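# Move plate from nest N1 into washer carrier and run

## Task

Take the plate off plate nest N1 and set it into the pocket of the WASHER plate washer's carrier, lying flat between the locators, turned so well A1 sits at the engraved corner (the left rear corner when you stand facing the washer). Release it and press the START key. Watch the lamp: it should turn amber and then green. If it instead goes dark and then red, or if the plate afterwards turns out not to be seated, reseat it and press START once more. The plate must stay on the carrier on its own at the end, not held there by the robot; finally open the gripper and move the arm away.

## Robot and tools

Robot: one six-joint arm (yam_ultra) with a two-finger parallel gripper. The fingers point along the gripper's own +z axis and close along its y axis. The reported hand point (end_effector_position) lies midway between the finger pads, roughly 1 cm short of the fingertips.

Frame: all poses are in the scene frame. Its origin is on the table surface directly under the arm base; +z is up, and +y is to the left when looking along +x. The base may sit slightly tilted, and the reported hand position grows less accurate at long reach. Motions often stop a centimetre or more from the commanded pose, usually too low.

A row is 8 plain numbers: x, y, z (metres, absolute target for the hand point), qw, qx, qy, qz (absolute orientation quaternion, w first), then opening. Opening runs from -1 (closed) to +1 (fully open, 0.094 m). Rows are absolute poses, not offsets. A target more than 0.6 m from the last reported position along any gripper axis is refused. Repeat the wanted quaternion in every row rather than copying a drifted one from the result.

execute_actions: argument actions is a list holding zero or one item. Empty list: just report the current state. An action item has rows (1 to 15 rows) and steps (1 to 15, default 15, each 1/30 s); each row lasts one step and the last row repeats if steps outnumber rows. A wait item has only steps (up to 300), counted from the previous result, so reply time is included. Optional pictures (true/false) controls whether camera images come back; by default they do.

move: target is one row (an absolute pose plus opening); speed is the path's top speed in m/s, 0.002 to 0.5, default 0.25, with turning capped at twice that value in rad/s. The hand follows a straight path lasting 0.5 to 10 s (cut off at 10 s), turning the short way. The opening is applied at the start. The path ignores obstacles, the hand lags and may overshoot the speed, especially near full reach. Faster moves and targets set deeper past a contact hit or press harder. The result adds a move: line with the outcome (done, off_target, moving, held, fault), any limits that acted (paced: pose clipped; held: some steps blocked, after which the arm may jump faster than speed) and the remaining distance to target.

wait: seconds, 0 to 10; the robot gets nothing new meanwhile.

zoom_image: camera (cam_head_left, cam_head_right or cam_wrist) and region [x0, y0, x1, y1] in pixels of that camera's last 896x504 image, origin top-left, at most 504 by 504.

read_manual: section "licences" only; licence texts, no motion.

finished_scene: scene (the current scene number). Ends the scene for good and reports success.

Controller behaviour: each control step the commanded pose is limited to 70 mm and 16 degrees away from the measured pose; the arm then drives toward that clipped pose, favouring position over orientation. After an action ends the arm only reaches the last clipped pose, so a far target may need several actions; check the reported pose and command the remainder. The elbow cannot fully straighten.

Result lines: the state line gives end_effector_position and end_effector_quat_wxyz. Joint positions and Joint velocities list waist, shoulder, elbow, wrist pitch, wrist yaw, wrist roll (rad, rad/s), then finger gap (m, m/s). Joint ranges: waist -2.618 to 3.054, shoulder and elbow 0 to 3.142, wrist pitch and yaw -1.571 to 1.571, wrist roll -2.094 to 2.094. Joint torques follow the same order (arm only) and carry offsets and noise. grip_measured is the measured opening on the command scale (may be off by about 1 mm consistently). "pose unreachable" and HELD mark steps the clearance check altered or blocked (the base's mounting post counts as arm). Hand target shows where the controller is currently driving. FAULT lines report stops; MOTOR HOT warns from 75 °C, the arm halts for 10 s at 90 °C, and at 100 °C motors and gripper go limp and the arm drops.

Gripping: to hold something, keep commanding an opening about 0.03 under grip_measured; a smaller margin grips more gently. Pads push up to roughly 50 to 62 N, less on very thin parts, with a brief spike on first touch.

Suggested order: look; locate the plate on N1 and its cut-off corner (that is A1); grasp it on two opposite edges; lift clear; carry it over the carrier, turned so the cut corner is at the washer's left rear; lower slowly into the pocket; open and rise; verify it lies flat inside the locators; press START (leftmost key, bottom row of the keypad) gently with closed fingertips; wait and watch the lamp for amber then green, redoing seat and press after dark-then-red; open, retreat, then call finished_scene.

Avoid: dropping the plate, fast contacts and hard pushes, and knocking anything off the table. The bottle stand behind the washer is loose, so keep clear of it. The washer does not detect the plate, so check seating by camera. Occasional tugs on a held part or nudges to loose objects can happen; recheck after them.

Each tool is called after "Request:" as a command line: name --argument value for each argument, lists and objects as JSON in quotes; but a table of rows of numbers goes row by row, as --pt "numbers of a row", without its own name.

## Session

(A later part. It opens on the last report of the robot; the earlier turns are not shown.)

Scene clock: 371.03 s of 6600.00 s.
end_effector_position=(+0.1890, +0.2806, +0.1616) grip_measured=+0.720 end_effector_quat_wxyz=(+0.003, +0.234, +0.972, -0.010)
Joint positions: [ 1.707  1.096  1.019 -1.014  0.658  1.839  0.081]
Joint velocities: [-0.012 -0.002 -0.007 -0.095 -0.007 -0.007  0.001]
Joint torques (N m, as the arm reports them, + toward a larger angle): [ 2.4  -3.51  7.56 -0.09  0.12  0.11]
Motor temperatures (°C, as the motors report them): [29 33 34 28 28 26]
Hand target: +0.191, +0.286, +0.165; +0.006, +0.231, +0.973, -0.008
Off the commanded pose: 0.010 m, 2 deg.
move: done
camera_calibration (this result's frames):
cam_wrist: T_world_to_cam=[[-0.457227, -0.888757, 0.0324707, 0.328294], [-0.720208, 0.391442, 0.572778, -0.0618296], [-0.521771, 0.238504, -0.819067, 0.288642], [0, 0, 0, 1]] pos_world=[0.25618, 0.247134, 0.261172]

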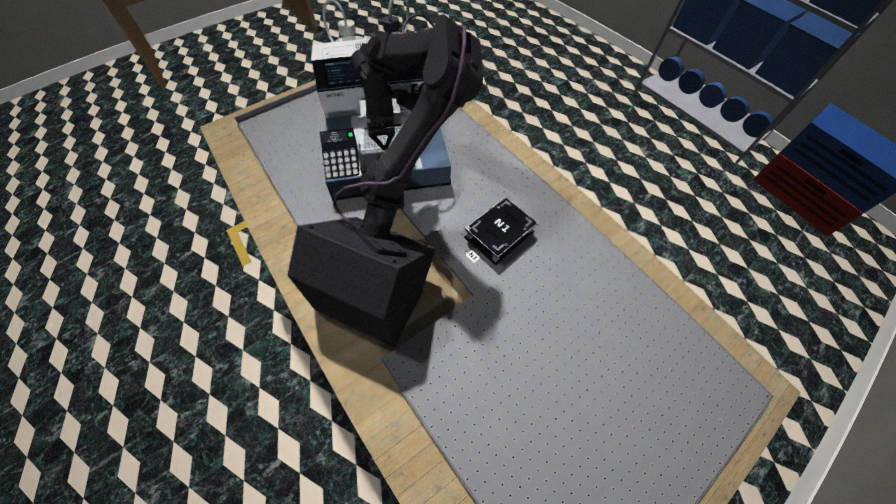

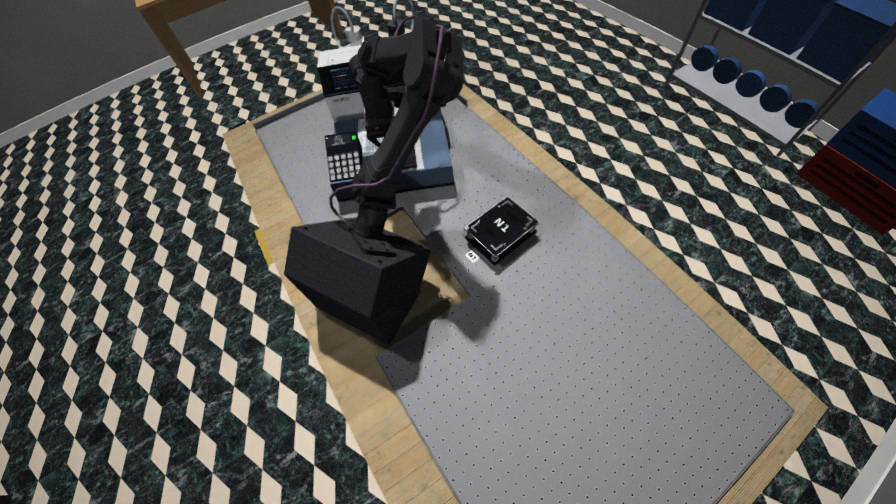

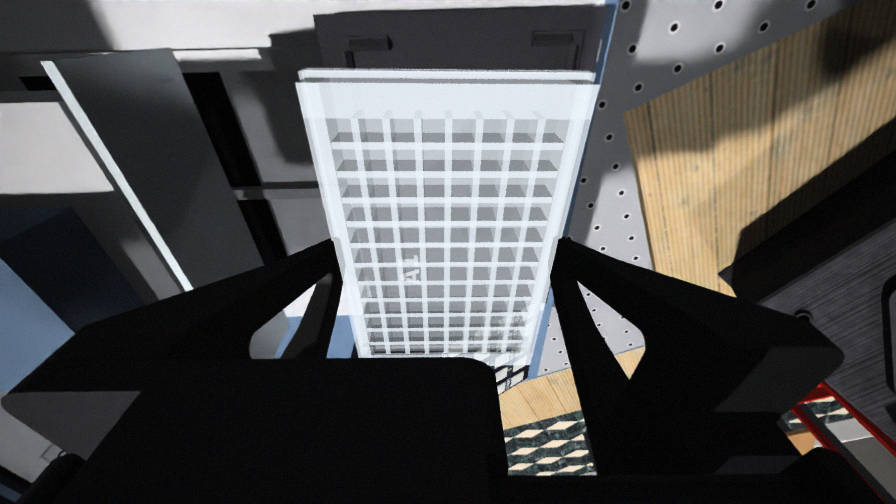

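Request:
execute_actions --actions '[]'

Request:
zoom_image --camera "cam_wrist" --region '[290, 0, 420, 100]'

Request:
zoom_image --camera "cam_wrist" --region '[500, 0, 630, 100]'

Scene clock: 378.87 s of 6600.00 s.
end_effector_position=(+0.1892, +0.2803, +0.1616) grip_measured=+0.720 end_effector_quat_wxyz=(+0.003, +0.235, +0.972, -0.011)
Joint positions: [ 1.707  1.096  1.019 -1.015  0.66   1.842  0.081]
Joint velocities: [ 0.012  0.002 -0.007  0.007 -0.139  0.007  0.   ]
Joint torques (N m, as the arm reports them, + toward a larger angle): [ 2.36 -3.66  7.5  -0.11  0.12  0.14]
Motor temperatures (°C, as the motors report them): [28 32 35 28 28 26]
Hand target: +0.191, +0.286, +0.165; +0.006, +0.231, +0.973, -0.008
Off the commanded pose: 0.010 m, 2 deg.
Steps of this call (steps 1 to 90: nothing new was sent; then 4.83 s passed at rest). Readings (end_effector_position):
1: (+0.1890, +0.2805, +0.1616)
2: (+0.1891, +0.2804, +0.1616)
4: (+0.1891, +0.2804, +0.1616)
8: (+0.1891, +0.2804, +0.1616)
90: the state above
camera_calibration (this result's frames):
cam_wrist: T_world_to_cam=[[-0.459126, -0.887751, 0.033197, 0.328017], [-0.72013, 0.393798, 0.571259, -0.0619738], [-0.520208, 0.238374, -0.820099, 0.28875], [0, 0, 0, 1]] pos_world=[0.256182, 0.246772, 0.261318]

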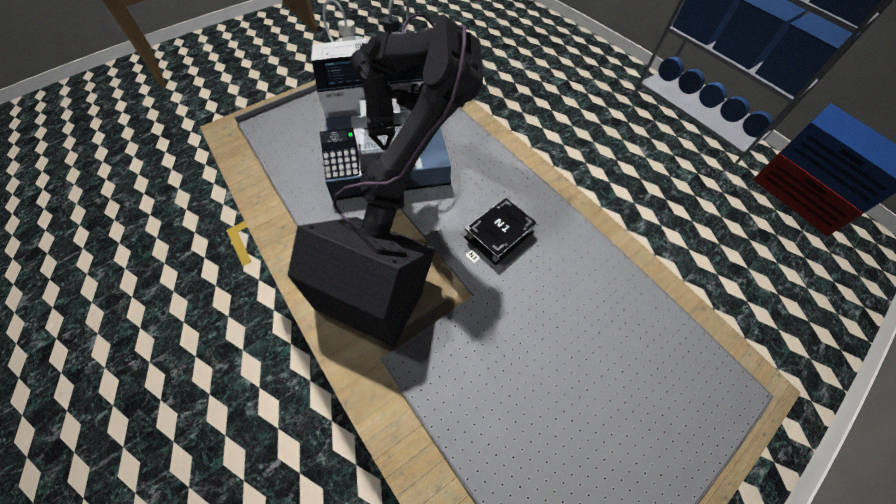

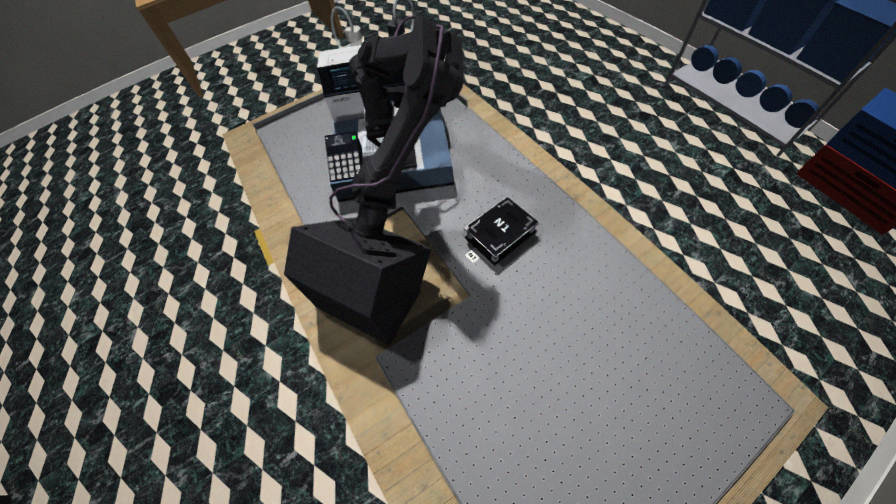

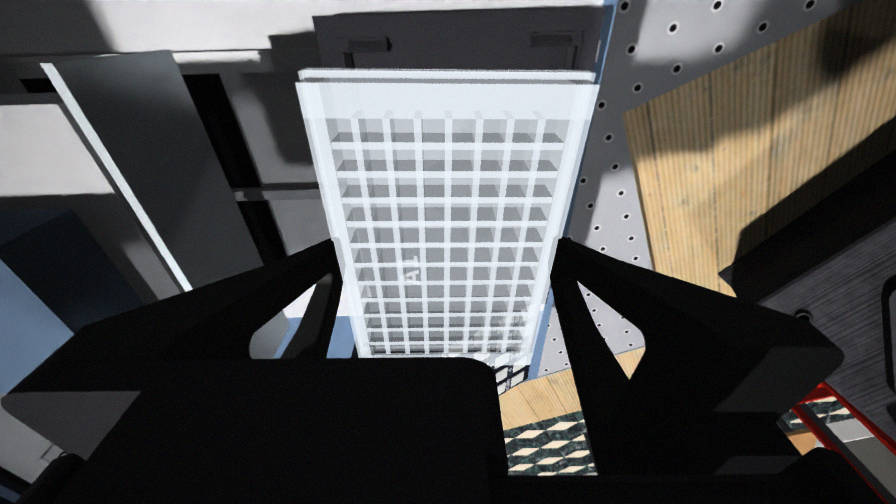

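Region (290, 0, 420, 100) of cam_wrist's 896x504 image, scaled by 3.877, with more detail than that image has; it fills the top 388 rows of this view, and the rest is white.

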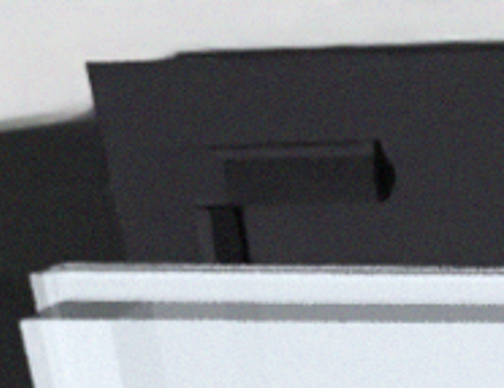

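Region (500, 0, 630, 100) of cam_wrist's 896x504 image, scaled by 3.877, with more detail than that image has; it fills the top 388 rows of this view, and the rest is white.

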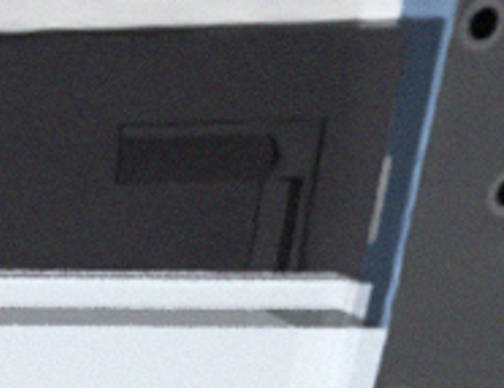

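Request:
move --target '[0.1834, 0.2656, 0.129, -0.001, 0.2158, 0.9764, -0.0097, 0.685]' --speed 0.06

Request:
execute_actions --actions '[{"rows": [[0.1834, 0.2656, 0.129, -0.001, 0.2158, 0.9764, -0.0097, 0.685]], "steps": 10}]'

Scene clock: 500.00 s of 6600.00 s.
end_effector_position=(+0.1820, +0.2711, +0.1275) grip_measured=+0.720 end_effector_quat_wxyz=(-0.003, +0.213, +0.977, -0.014)
Joint positions: [ 1.609  1.096  0.892 -0.833  0.601  1.696  0.081]
Joint velocities: [-0.007 -0.002 -0.007  0.051  0.022 -0.022  0.   ]
Joint torques (N m, as the arm reports them, + toward a larger angle): [ 1.09 -7.83  3.61  0.04 -0.03  0.03]
Motor temperatures (°C, as the motors report them): [28 31 36 28 28 26]
Hand target: +0.183, +0.265, +0.129; -0.002, +0.216, +0.976, -0.010
Off the commanded pose: 0.006 m, 1 deg.
After step 90, 117.00 s passed at rest.
move: done
camera_calibration (this result's frames):
cam_wrist: T_world_to_cam=[[-0.419094, -0.906985, 0.0416818, 0.31461], [-0.729163, 0.363571, 0.579774, -0.0352897], [-0.541001, 0.212587, -0.813711, 0.269167], [0, 0, 0, 1]] pos_world=[0.251739, 0.240955, 0.226371]

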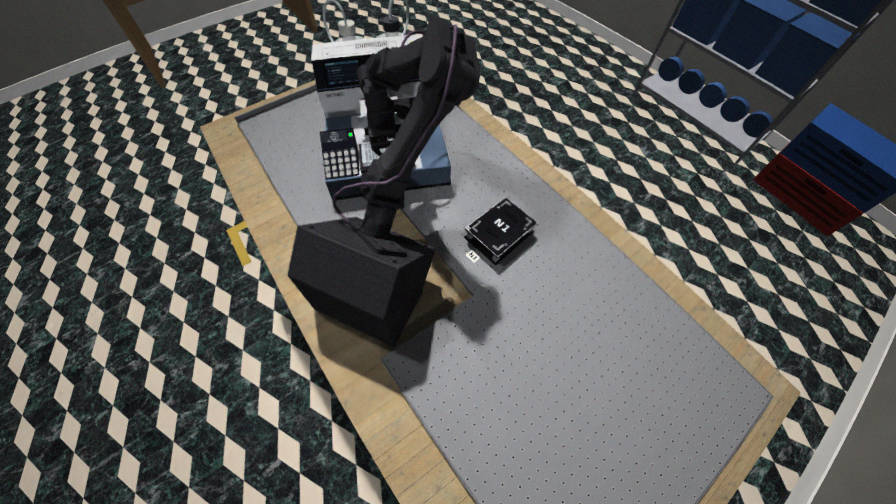

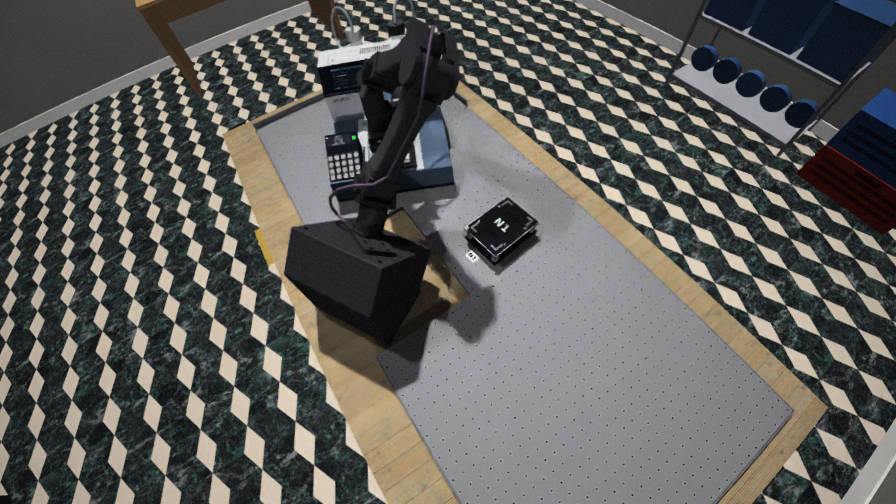

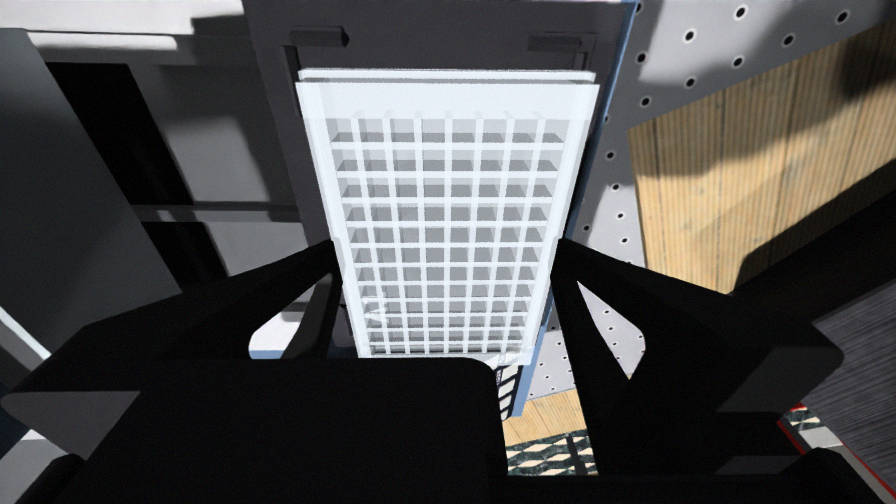

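Scene clock: 500.33 s of 6600.00 s.
end_effector_position=(+0.1822, +0.2717, +0.1275) grip_measured=+0.720 end_effector_quat_wxyz=(-0.002, +0.213, +0.977, -0.013)
Joint positions: [ 1.609  1.096  0.892 -0.831  0.601  1.694  0.081]
Joint velocities: [-0.012  0.002 -0.002 -0.051  0.007 -0.022  0.001]
Joint torques (N m, as the arm reports them, + toward a larger angle): [ 1.02 -7.51  3.65  0.09 -0.02  0.03]
Motor temperatures (°C, as the motors report them): [28 31 36 28 28 26]
Hand target: +0.183, +0.266, +0.129; -0.001, +0.216, +0.976, -0.010
Off the commanded pose: 0.006 m, 1 deg.
Steps of this call (steps 1 to 10: all 10 steps of this action). Readings (end_effector_position):
1: (+0.1820, +0.2712, +0.1275)
2: (+0.1821, +0.2714, +0.1275)
4: (+0.1821, +0.2715, +0.1275)
8: (+0.1822, +0.2716, +0.1275)
10: the state above
camera_calibration (this result's frames):
cam_wrist: T_world_to_cam=[[-0.418419, -0.907395, 0.0394997, 0.315452], [-0.729815, 0.361785, 0.58007, -0.0347881], [-0.540643, 0.213885, -0.813608, 0.2687], [0, 0, 0, 1]] pos_world=[0.251873, 0.241354, 0.226336]

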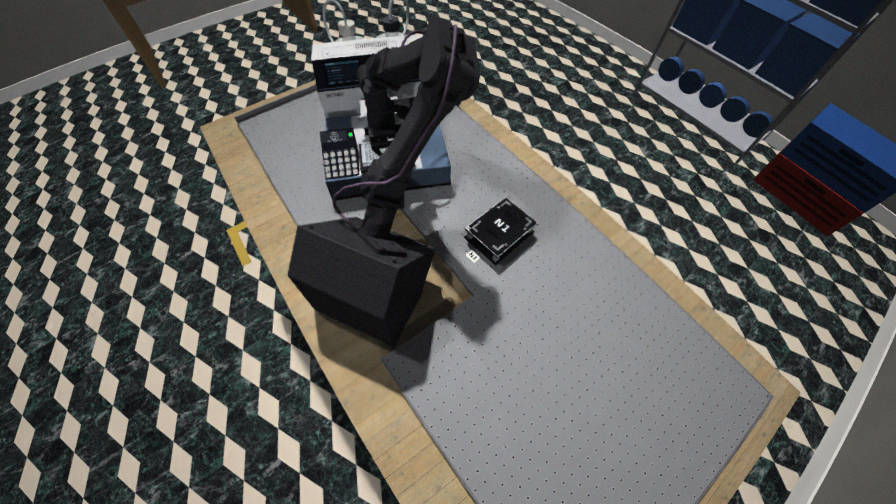

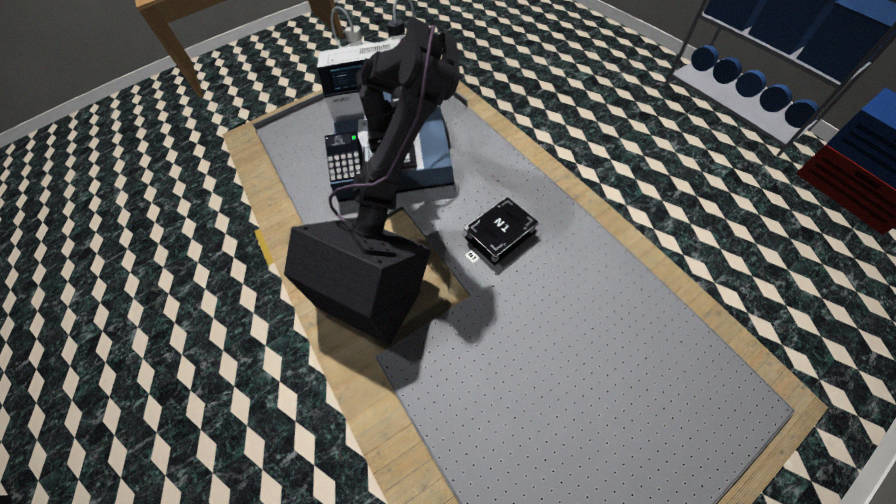

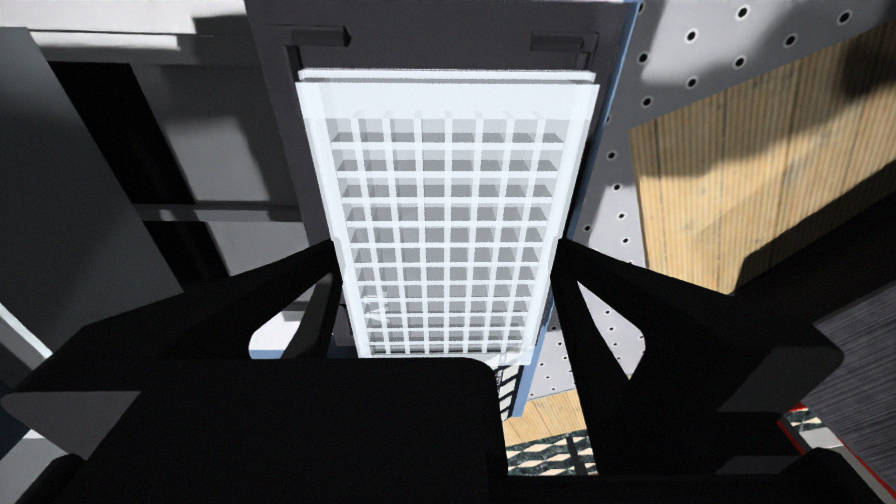

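Request:
zoom_image --camera "cam_wrist" --region '[260, 10, 370, 100]'

Request:
zoom_image --camera "cam_wrist" --region '[520, 10, 630, 100]'

Region (260, 10, 370, 100) of cam_wrist's 896x504 image, scaled by 4.582, with more detail than that image has; it fills the top 412 rows of this view, and the rest is white.

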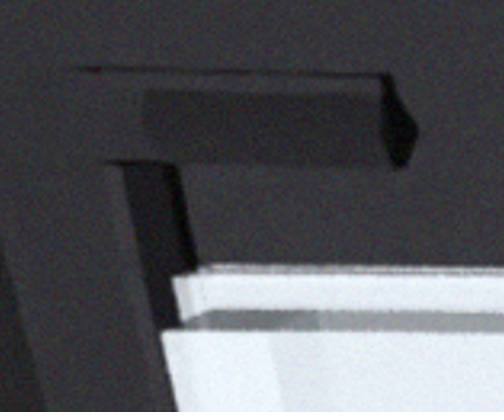

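Region (520, 10, 630, 100) of cam_wrist's 896x504 image, scaled by 4.582, with more detail than that image has; it fills the top 412 rows of this view, and the rest is white.

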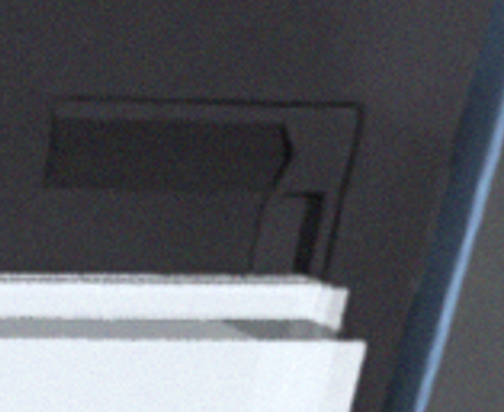

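Request:
execute_actions --actions '[{"rows": [[0.1837, 0.2657, 0.1294, -0.001, 0.2163, 0.9763, -0.0089, 0.685],[0.184, 0.2658, 0.1298, -0.001, 0.2169, 0.9762, -0.0081, 0.685],[0.1843, 0.2658, 0.1302, -0.001, 0.2174, 0.976, -0.0073, 0.685],[0.1847, 0.2659, 0.1306, -0.001, 0.218, 0.9759, -0.0064, 0.685],[0.185, 0.266, 0.131, -0.0005, 0.2185, 0.9758, -0.0056, 0.685],[0.1853, 0.2661, 0.1314, -0.0005, 0.2191, 0.9757, -0.0048, 0.685]], "steps": 15}]' --pictures false

Scene clock: 597.47 s of 6600.00 s.
end_effector_position=(+0.1852, +0.2726, +0.1314) grip_measured=+0.720 end_effector_quat_wxyz=(-0.002, +0.218, +0.976, -0.004)
Joint positions: [ 1.609  1.076  0.892 -0.83   0.6    1.693  0.081]
Joint velocities: [-0.007  0.002  0.002  0.022  0.037 -0.022 -0.001]
Joint torques (N m, as the arm reports them, + toward a larger angle): [ 0.98 -7.    3.79  0.05 -0.02  0.  ]
Motor temperatures (°C, as the motors report them): [27 33 34 27 28 26]
Hand target: +0.185, +0.266, +0.131; -0.001, +0.219, +0.976, -0.005
Off the commanded pose: 0.006 m, 0 deg.
Steps of this call (steps 1 to 90: nothing new was sent; then 93.63 s passed at rest; steps 91 to 105: all 15 steps of this action). Readings (end_effector_position):
91: (+0.1822, +0.2717, +0.1275)
92: (+0.1822, +0.2717, +0.1275)
94: (+0.1826, +0.2719, +0.1281)
98: (+0.1848, +0.2725, +0.1309)
105: the state above

Request:
execute_actions --actions '[{"rows": [[0.1849, 0.2652, 0.1305, -0.0002, 0.218, 0.9759, -0.0068, 0.685],[0.1844, 0.2643, 0.1296, 0.0, 0.2169, 0.9762, -0.0088, 0.685],[0.184, 0.2635, 0.1287, 0.0003, 0.2158, 0.9764, -0.0108, 0.685],[0.1835, 0.2626, 0.1278, 0.0005, 0.2147, 0.9767, -0.0128, 0.685],[0.1831, 0.2617, 0.1269, 0.0008, 0.2136, 0.9769, -0.0148, 0.685]], "steps": 14}]'

Request:
zoom_image --camera "cam_wrist" --region '[260, 10, 370, 100]'

Request:
zoom_image --camera "cam_wrist" --region '[520, 10, 630, 100]'

Scene clock: 651.37 s of 6600.00 s.
end_effector_position=(+0.1868, +0.2714, +0.1306) grip_measured=+0.720 end_effector_quat_wxyz=(-0.000, +0.219, +0.976, -0.006)
Joint positions: [ 1.601  1.076  0.892 -0.83   0.6    1.689  0.081]
Joint velocities: [-0.002 -0.002 -0.002 -0.007 -0.066 -0.007 -0.   ]
Joint torques (N m, as the arm reports them, + toward a larger angle): [ 0.98 -6.39  2.96  0.05  0.    0.  ]
Motor temperatures (°C, as the motors report them): [27 33 34 27 28 26]
Hand target: +0.183, +0.262, +0.127; +0.001, +0.214, +0.977, -0.015
Off the commanded pose: 0.011 m, 1 deg.
Steps of this call (steps 1 to 90: nothing new was sent; then 50.43 s passed at rest; steps 91 to 104: all 14 steps of this action). Readings (end_effector_position):
91: (+0.1852, +0.2726, +0.1314)
92: (+0.1852, +0.2726, +0.1314)
94: (+0.1856, +0.2723, +0.1312)
98: (+0.1867, +0.2714, +0.1307)
104: the state above
camera_calibration (this result's frames):
cam_wrist: T_world_to_cam=[[-0.429726, -0.902597, 0.0255733, 0.31956], [-0.729715, 0.363819, 0.578923, -0.0335691], [-0.531838, 0.230117, -0.814981, 0.267922], [0, 0, 0, 1]] pos_world=[0.255318, 0.238994, 0.229613]

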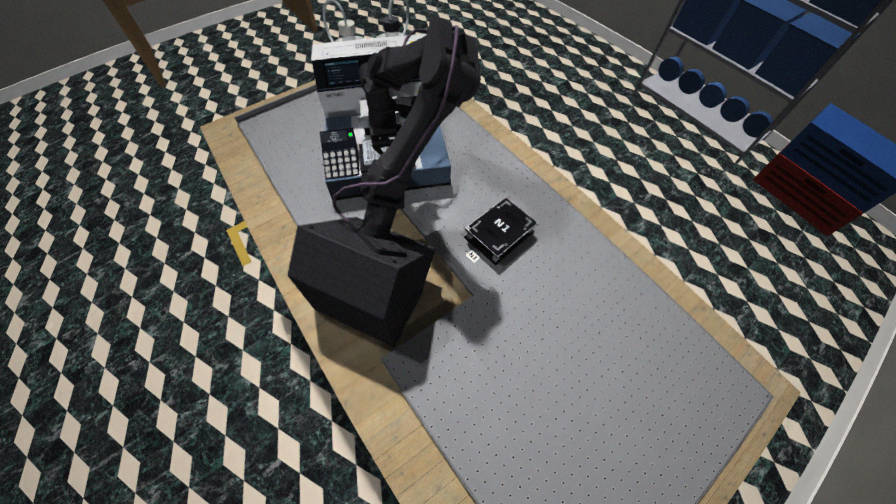

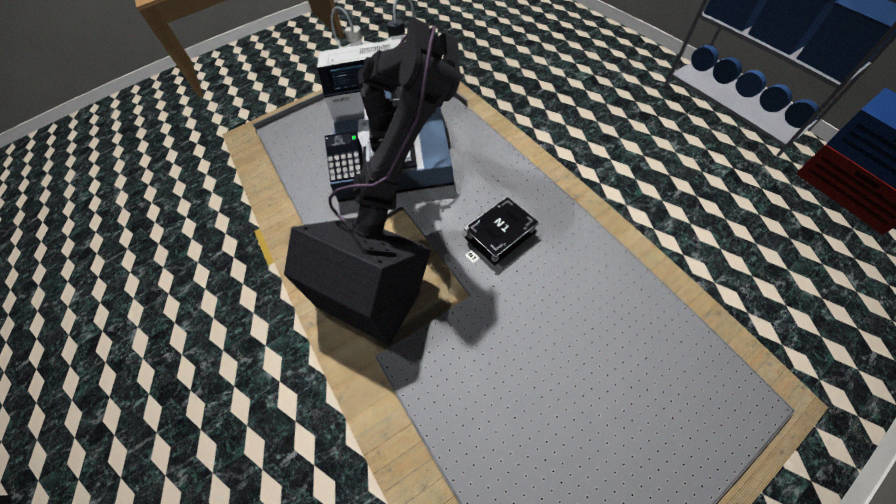

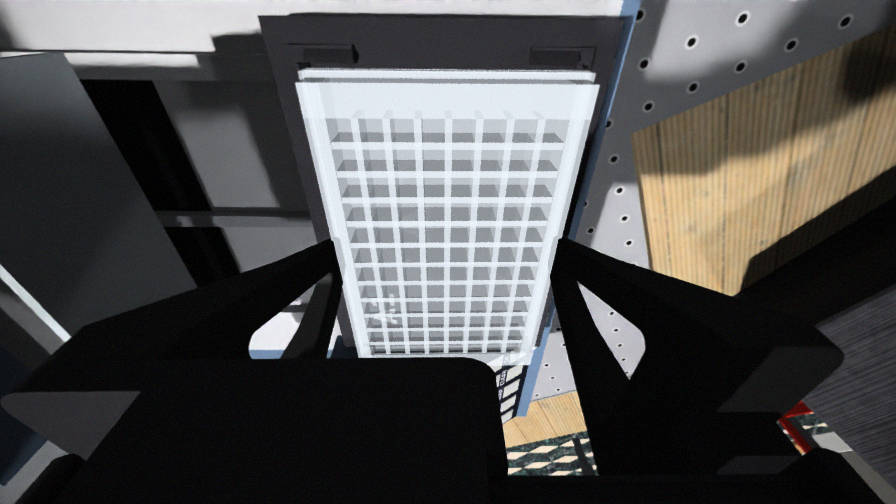

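Region (260, 10, 370, 100) of cam_wrist's 896x504 image, scaled by 4.582, with more detail than that image has; it fills the top 412 rows of this view, and the rest is white.

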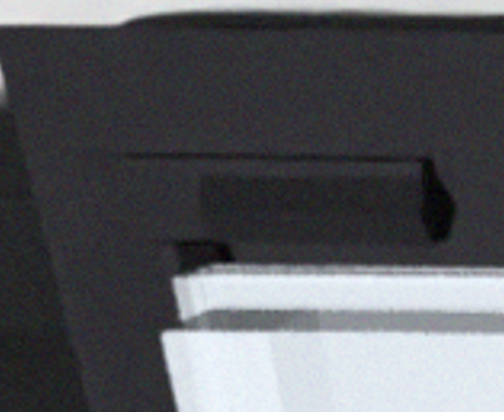

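Region (520, 10, 630, 100) of cam_wrist's 896x504 image, scaled by 4.582, with more detail than that image has; it fills the top 412 rows of this view, and the rest is white.

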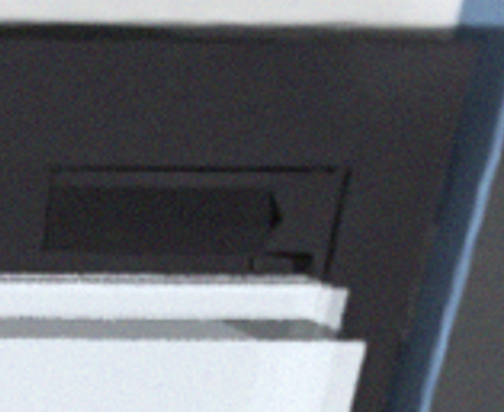

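Request:
execute_actions --actions '[{"rows": [[0.1835, 0.2626, 0.1261, 0.0009, 0.2148, 0.9766, -0.0122, 0.685],[0.1837, 0.263, 0.1252, 0.0009, 0.2151, 0.9766, -0.0108, 0.685],[0.184, 0.2634, 0.1244, 0.001, 0.2154, 0.9765, -0.0094, 0.685],[0.1842, 0.2638, 0.1235, 0.001, 0.2157, 0.9764, -0.0081, 0.685],[0.1844, 0.2642, 0.1227, 0.001, 0.216, 0.9764, -0.0067, 0.685],[0.1846, 0.2646, 0.1219, 0.0011, 0.2163, 0.9763, -0.0053, 0.685],[0.1848, 0.2651, 0.121, 0.0011, 0.2166, 0.9763, -0.0039, 0.685],[0.1851, 0.2655, 0.1202, 0.0011, 0.2169, 0.9762, -0.0026, 0.685],[0.1853, 0.2659, 0.1193, 0.0012, 0.2172, 0.9761, -0.0012, 0.685],[0.1855, 0.2663, 0.1185, 0.0012, 0.2175, 0.9761, 0.0002, 0.685]], "steps": 15}]' --pictures false

Request:
execute_actions --actions '[{"rows": [[0.1855, 0.2663, 0.1185, 0.0012, 0.2175, 0.9761, 0.0002, 0.685]], "steps": 8}]'

Request:
zoom_image --camera "cam_wrist" --region '[260, 10, 370, 100]'

Request:
zoom_image --camera "cam_wrist" --region '[520, 10, 630, 100]'

Scene clock: 707.67 s of 6600.00 s.
end_effector_position=(+0.1861, +0.2685, +0.1230) grip_measured=+0.720 end_effector_quat_wxyz=(-0.000, +0.217, +0.976, -0.007)
Joint positions: [ 1.576  1.076  0.864 -0.789  0.587  1.66   0.081]
Joint velocities: [-0.002 -0.007 -0.022  0.007 -0.007 -0.007 -0.001]
Joint torques (N m, as the arm reports them, + toward a larger angle): [ 0.53 -6.28  2.78  0.43 -0.07 -0.15]
Motor temperatures (°C, as the motors report them): [27 32 34 27 28 26]
Hand target: +0.185, +0.266, +0.119; +0.001, +0.218, +0.976, -0.000
Off the commanded pose: 0.005 m, 1 deg.
Steps of this call (steps 1 to 90: nothing new was sent; then 52.80 s passed at rest; steps 91 to 105: all 15 steps of this action). Readings (end_effector_position):
91: (+0.1868, +0.2714, +0.1306)
92: (+0.1868, +0.2717, +0.1304)
94: (+0.1868, +0.2709, +0.1285)
98: (+0.1862, +0.2683, +0.1240)
105: the state above

Scene clock: 707.93 s of 6600.00 s.
end_effector_position=(+0.1861, +0.2685, +0.1230) grip_measured=+0.720 end_effector_quat_wxyz=(-0.000, +0.217, +0.976, -0.007)
Joint positions: [ 1.576  1.076  0.864 -0.789  0.587  1.66   0.081]
Joint velocities: [ 0.007 -0.012  0.002 -0.022 -0.022 -0.022  0.001]
Joint torques (N m, as the arm reports them, + toward a larger angle): [ 0.62 -6.33  2.71  0.45 -0.09 -0.15]
Motor temperatures (°C, as the motors report them): [27 32 34 27 28 26]
Hand target: +0.185, +0.266, +0.119; +0.001, +0.217, +0.976, -0.000
Off the commanded pose: 0.005 m, 1 deg.
Steps of this call (steps 1 to 8: all 8 steps of this action). Readings (end_effector_position):
1: (+0.1861, +0.2685, +0.1230)
2: (+0.1861, +0.2685, +0.1230)
4: (+0.1861, +0.2685, +0.1230)
8: the state above
camera_calibration (this result's frames):
cam_wrist: T_world_to_cam=[[-0.425579, -0.904521, 0.0269185, 0.316465], [-0.730818, 0.36109, 0.579241, -0.0277506], [-0.533655, 0.22684, -0.814712, 0.263219], [0, 0, 0, 1]] pos_world=[0.254868, 0.236561, 0.222003]

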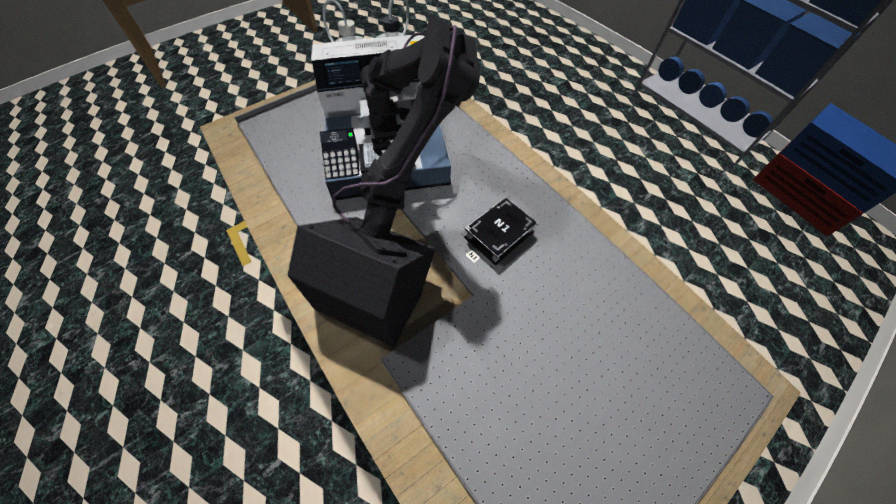

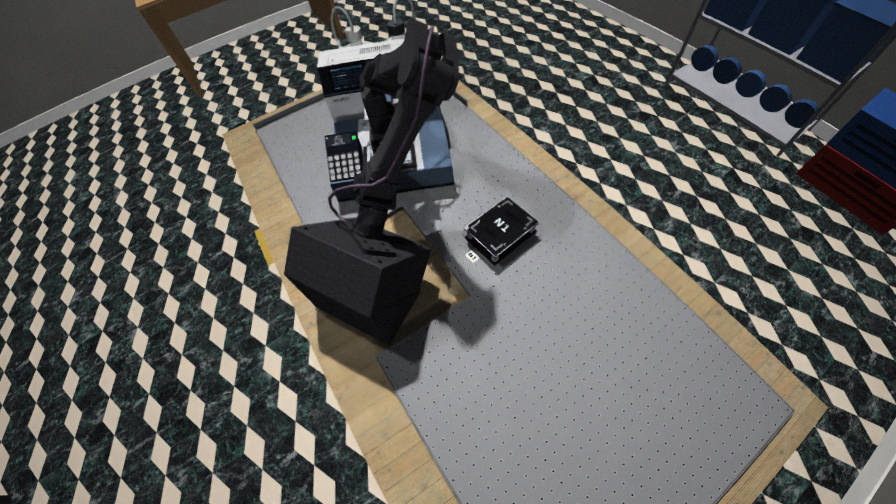

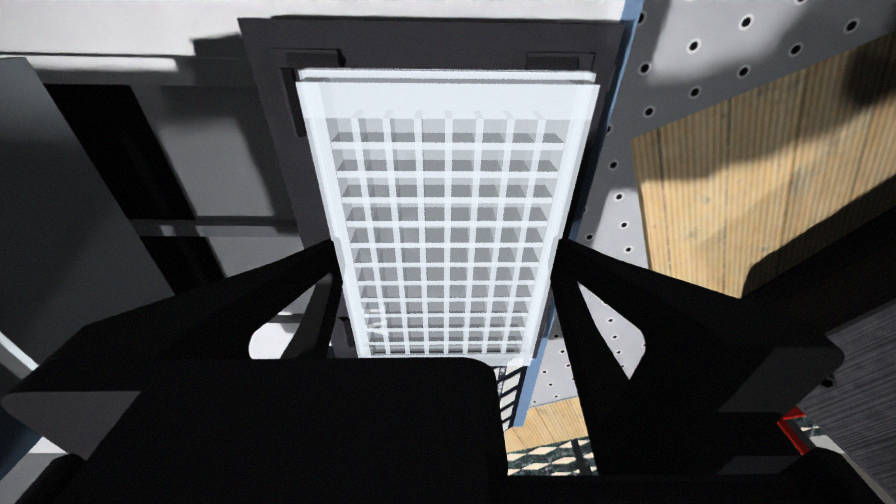

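Region (260, 10, 370, 100) of cam_wrist's 896x504 image, scaled by 4.582, with more detail than that image has; it fills the top 412 rows of this view, and the rest is white.

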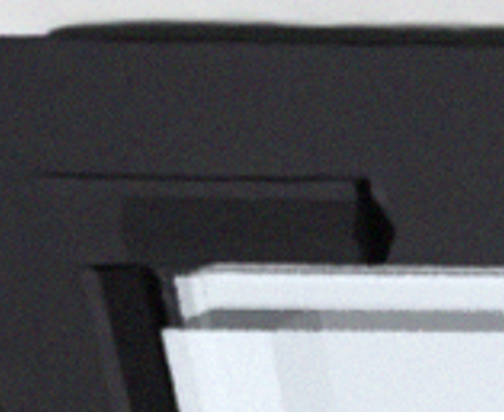

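Region (520, 10, 630, 100) of cam_wrist's 896x504 image, scaled by 4.582, with more detail than that image has; it fills the top 412 rows of this view, and the rest is white.

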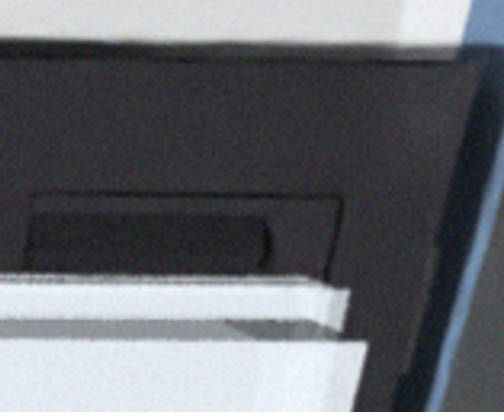

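Request:
execute_actions --actions '[{"rows": [[0.1857, 0.2662, 0.121, 0.0006, 0.2177, 0.976, -0.0028, 0.685],[0.1858, 0.2661, 0.1238, 0.0, 0.2178, 0.976, -0.0057, 0.685],[0.1858, 0.2661, 0.1238, 0.0, 0.2178, 0.976, -0.0057, 0.685],[0.1858, 0.2661, 0.1238, 0.0, 0.2178, 0.976, -0.0057, 0.685],[0.1846, 0.267, 0.1244, -0.0014, 0.2158, 0.9764, -0.0042, 0.685],[0.1834, 0.268, 0.125, -0.0027, 0.2139, 0.9769, -0.0027, 0.685],[0.1822, 0.2689, 0.1256, -0.004, 0.212, 0.9773, -0.0012, 0.685],[0.181, 0.2698, 0.1262, -0.0054, 0.210, 0.9777, 0.0003, 0.685]], "steps": 15}]' --pictures false

Request:
execute_actions --actions '[{"rows": [[0.1814, 0.2709, 0.1262, -0.0051, 0.2115, 0.9774, 0.0025, 0.685],[0.1818, 0.272, 0.1262, -0.0049, 0.213, 0.9771, 0.0047, 0.685],[0.1822, 0.2731, 0.1262, -0.0046, 0.2144, 0.9768, 0.0069, 0.685]], "steps": 15}]'

Scene clock: 776.70 s of 6600.00 s.
end_effector_position=(+0.1856, +0.2685, +0.1238) grip_measured=+0.720 end_effector_quat_wxyz=(+0.001, +0.214, +0.977, -0.007)
Joint positions: [ 1.583  1.076  0.864 -0.793  0.594  1.662  0.081]
Joint velocities: [-0.007  0.012  0.002  0.007 -0.051  0.007  0.   ]
Joint torques (N m, as the arm reports them, + toward a larger angle): [ 2.43 -6.1   4.66  0.08 -0.07  0.06]
Motor temperatures (°C, as the motors report them): [27 32 34 28 28 27]
Hand target: +0.181, +0.270, +0.126; -0.005, +0.210, +0.978, +0.000
Off the commanded pose: 0.005 m, 1 deg.
Steps of this call (steps 1 to 90: nothing new was sent; then 65.27 s passed at rest; steps 91 to 105: all 15 steps of this action). Readings (end_effector_position):
91: (+0.1861, +0.2685, +0.1230)
92: (+0.1860, +0.2683, +0.1230)
94: (+0.1860, +0.2682, +0.1230)
98: (+0.1856, +0.2685, +0.1234)
105: the state above

Scene clock: 777.20 s of 6600.00 s.
end_effector_position=(+0.1856, +0.2685, +0.1238) grip_measured=+0.720 end_effector_quat_wxyz=(+0.001, +0.214, +0.977, -0.007)
Joint positions: [ 1.583  1.076  0.864 -0.793  0.594  1.662  0.081]
Joint velocities: [-0.017  0.002  0.002 -0.051  0.007 -0.066  0.   ]
Joint torques (N m, as the arm reports them, + toward a larger angle): [ 2.42 -6.22  4.6   0.24 -0.09  0.03]
Motor temperatures (°C, as the motors report them): [27 32 34 28 28 27]
Hand target: +0.182, +0.273, +0.126; -0.005, +0.214, +0.977, +0.007
Off the commanded pose: 0.006 m, 2 deg.
Steps of this call (steps 1 to 15: all 15 steps of this action). Readings (end_effector_position):
1: (+0.1856, +0.2685, +0.1238)
2: (+0.1856, +0.2685, +0.1238)
4: (+0.1856, +0.2685, +0.1238)
8: (+0.1856, +0.2685, +0.1238)
15: the state above
camera_calibration (this result's frames):
cam_wrist: T_world_to_cam=[[-0.421613, -0.906396, 0.0262362, 0.316087], [-0.734401, 0.358294, 0.576438, -0.0267216], [-0.531881, 0.223766, -0.81672, 0.264305], [0, 0, 0, 1]] pos_world=[0.254221, 0.236931, 0.222974]

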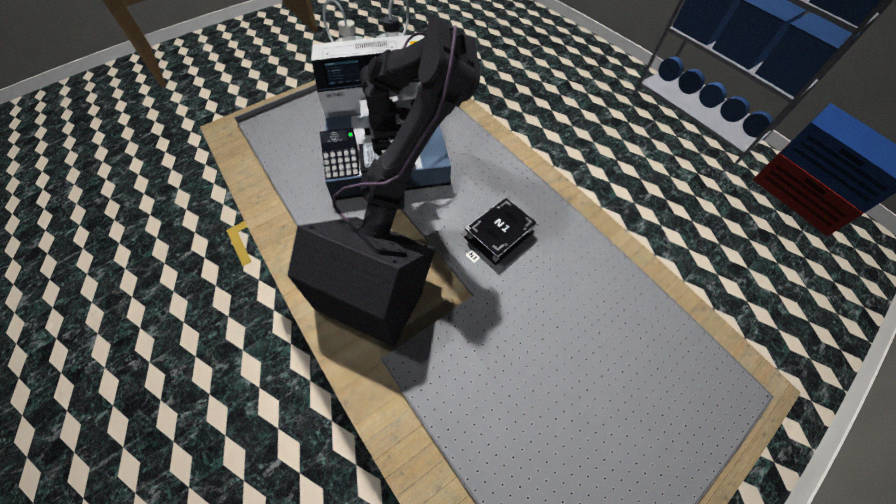

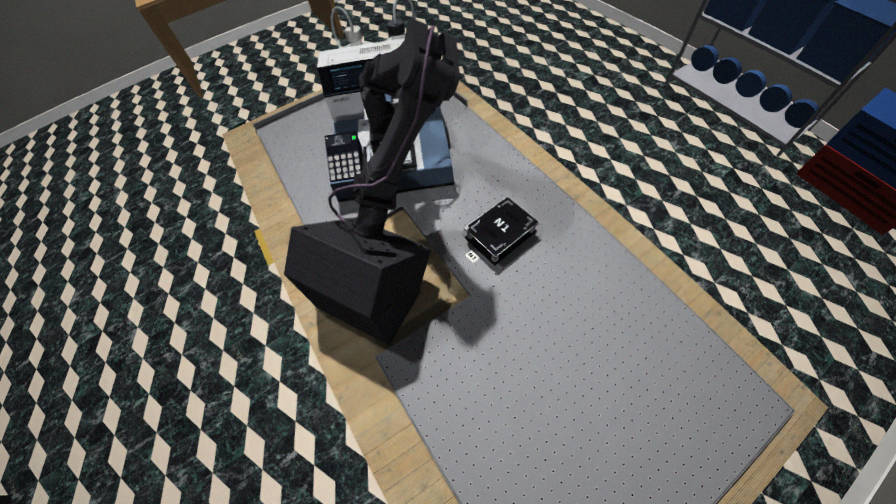

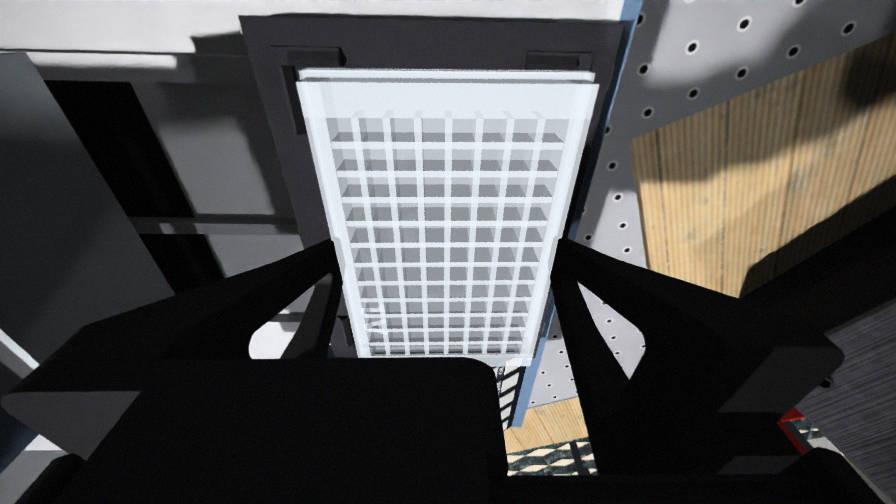

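Request:
execute_actions --actions '[{"rows": [[0.182, 0.2734, 0.1265, -0.0041, 0.2146, 0.9768, 0.0075, 0.685],[0.1818, 0.2737, 0.1268, -0.0036, 0.2148, 0.9767, 0.0082, 0.685],[0.1816, 0.2741, 0.1271, -0.0031, 0.215, 0.9767, 0.0088, 0.685],[0.1814, 0.2744, 0.12745, -0.0026, 0.2152, 0.9766, 0.0095, 0.685]], "steps": 15}]' --pictures false

Request:
execute_actions --actions '[{"steps": 8}]'

Scene clock: 798.60 s of 6600.00 s.
end_effector_position=(+0.1842, +0.2710, +0.1252) grip_measured=+0.720 end_effector_quat_wxyz=(+0.002, +0.212, +0.977, -0.002)
Joint positions: [ 1.597  1.076  0.864 -0.789  0.601  1.665  0.081]
Joint velocities: [ 0.007 -0.007 -0.012 -0.139 -0.007 -0.095 -0.   ]
Joint torques (N m, as the arm reports them, + toward a larger angle): [ 2.33 -6.18  4.56  0.21 -0.06  0.13]
Motor temperatures (°C, as the motors report them): [27 32 34 28 28 27]
Hand target: +0.181, +0.274, +0.127; -0.003, +0.215, +0.977, +0.009
Off the commanded pose: 0.005 m, 1 deg.
Steps of this call (steps 1 to 90: nothing new was sent; then 17.90 s passed at rest; steps 91 to 105: all 15 steps of this action). Readings (end_effector_position):
91: (+0.1856, +0.2685, +0.1238)
92: (+0.1856, +0.2685, +0.1238)
94: (+0.1855, +0.2689, +0.1242)
98: (+0.1852, +0.2694, +0.1247)
105: the state above

Scene clock: 798.87 s of 6600.00 s.
end_effector_position=(+0.1842, +0.2710, +0.1252) grip_measured=+0.720 end_effector_quat_wxyz=(+0.002, +0.212, +0.977, -0.002)
Joint positions: [ 1.597  1.076  0.864 -0.789  0.601  1.665  0.081]
Joint velocities: [-0.007 -0.002 -0.032 -0.051 -0.051  0.051 -0.   ]
Joint torques (N m, as the arm reports them, + toward a larger angle): [ 2.51 -6.01  4.72  0.2  -0.04  0.12]
Motor temperatures (°C, as the motors report them): [27 32 34 28 28 27]
Hand target: +0.181, +0.274, +0.127; -0.003, +0.215, +0.977, +0.009
Off the commanded pose: 0.005 m, 1 deg.
Steps of this call (steps 1 to 8: nothing new was sent). Readings (end_effector_position):
1: (+0.1842, +0.2710, +0.1252)
2: (+0.1842, +0.2710, +0.1252)
4: (+0.1842, +0.2710, +0.1252)
8: the state above
camera_calibration (this result's frames):
cam_wrist: T_world_to_cam=[[-0.417472, -0.908531, 0.0170022, 0.318705], [-0.737516, 0.349702, 0.577736, -0.0267496], [-0.530836, 0.228649, -0.816047, 0.262525], [0, 0, 0, 1]] pos_world=[0.25268, 0.238882, 0.224268]

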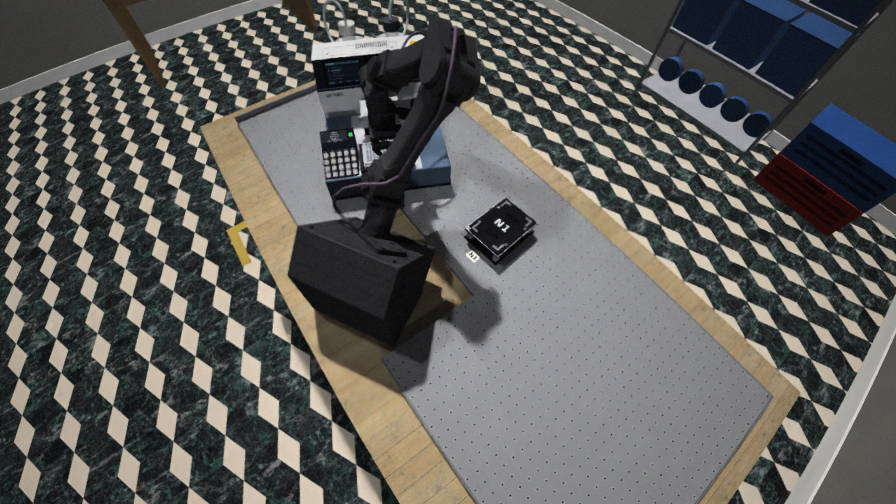

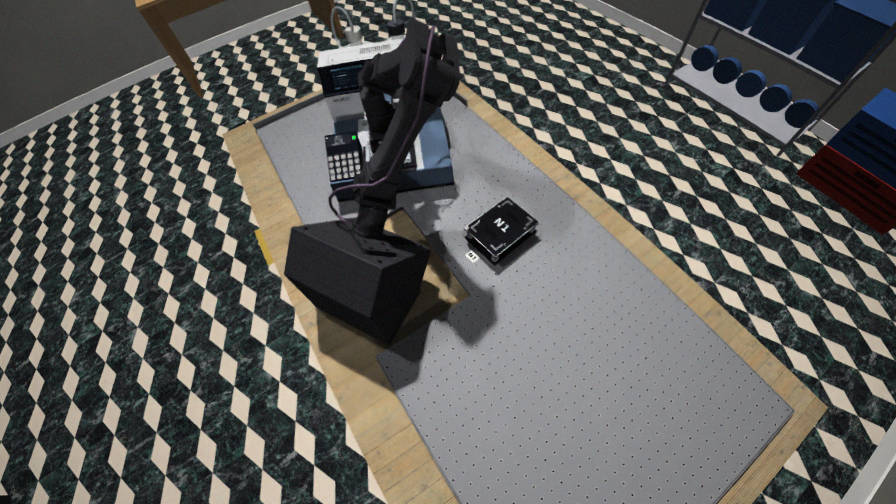

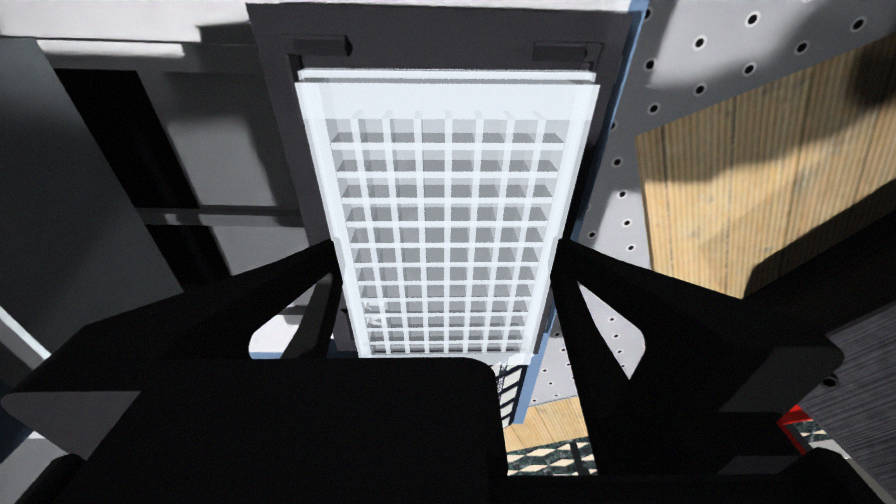

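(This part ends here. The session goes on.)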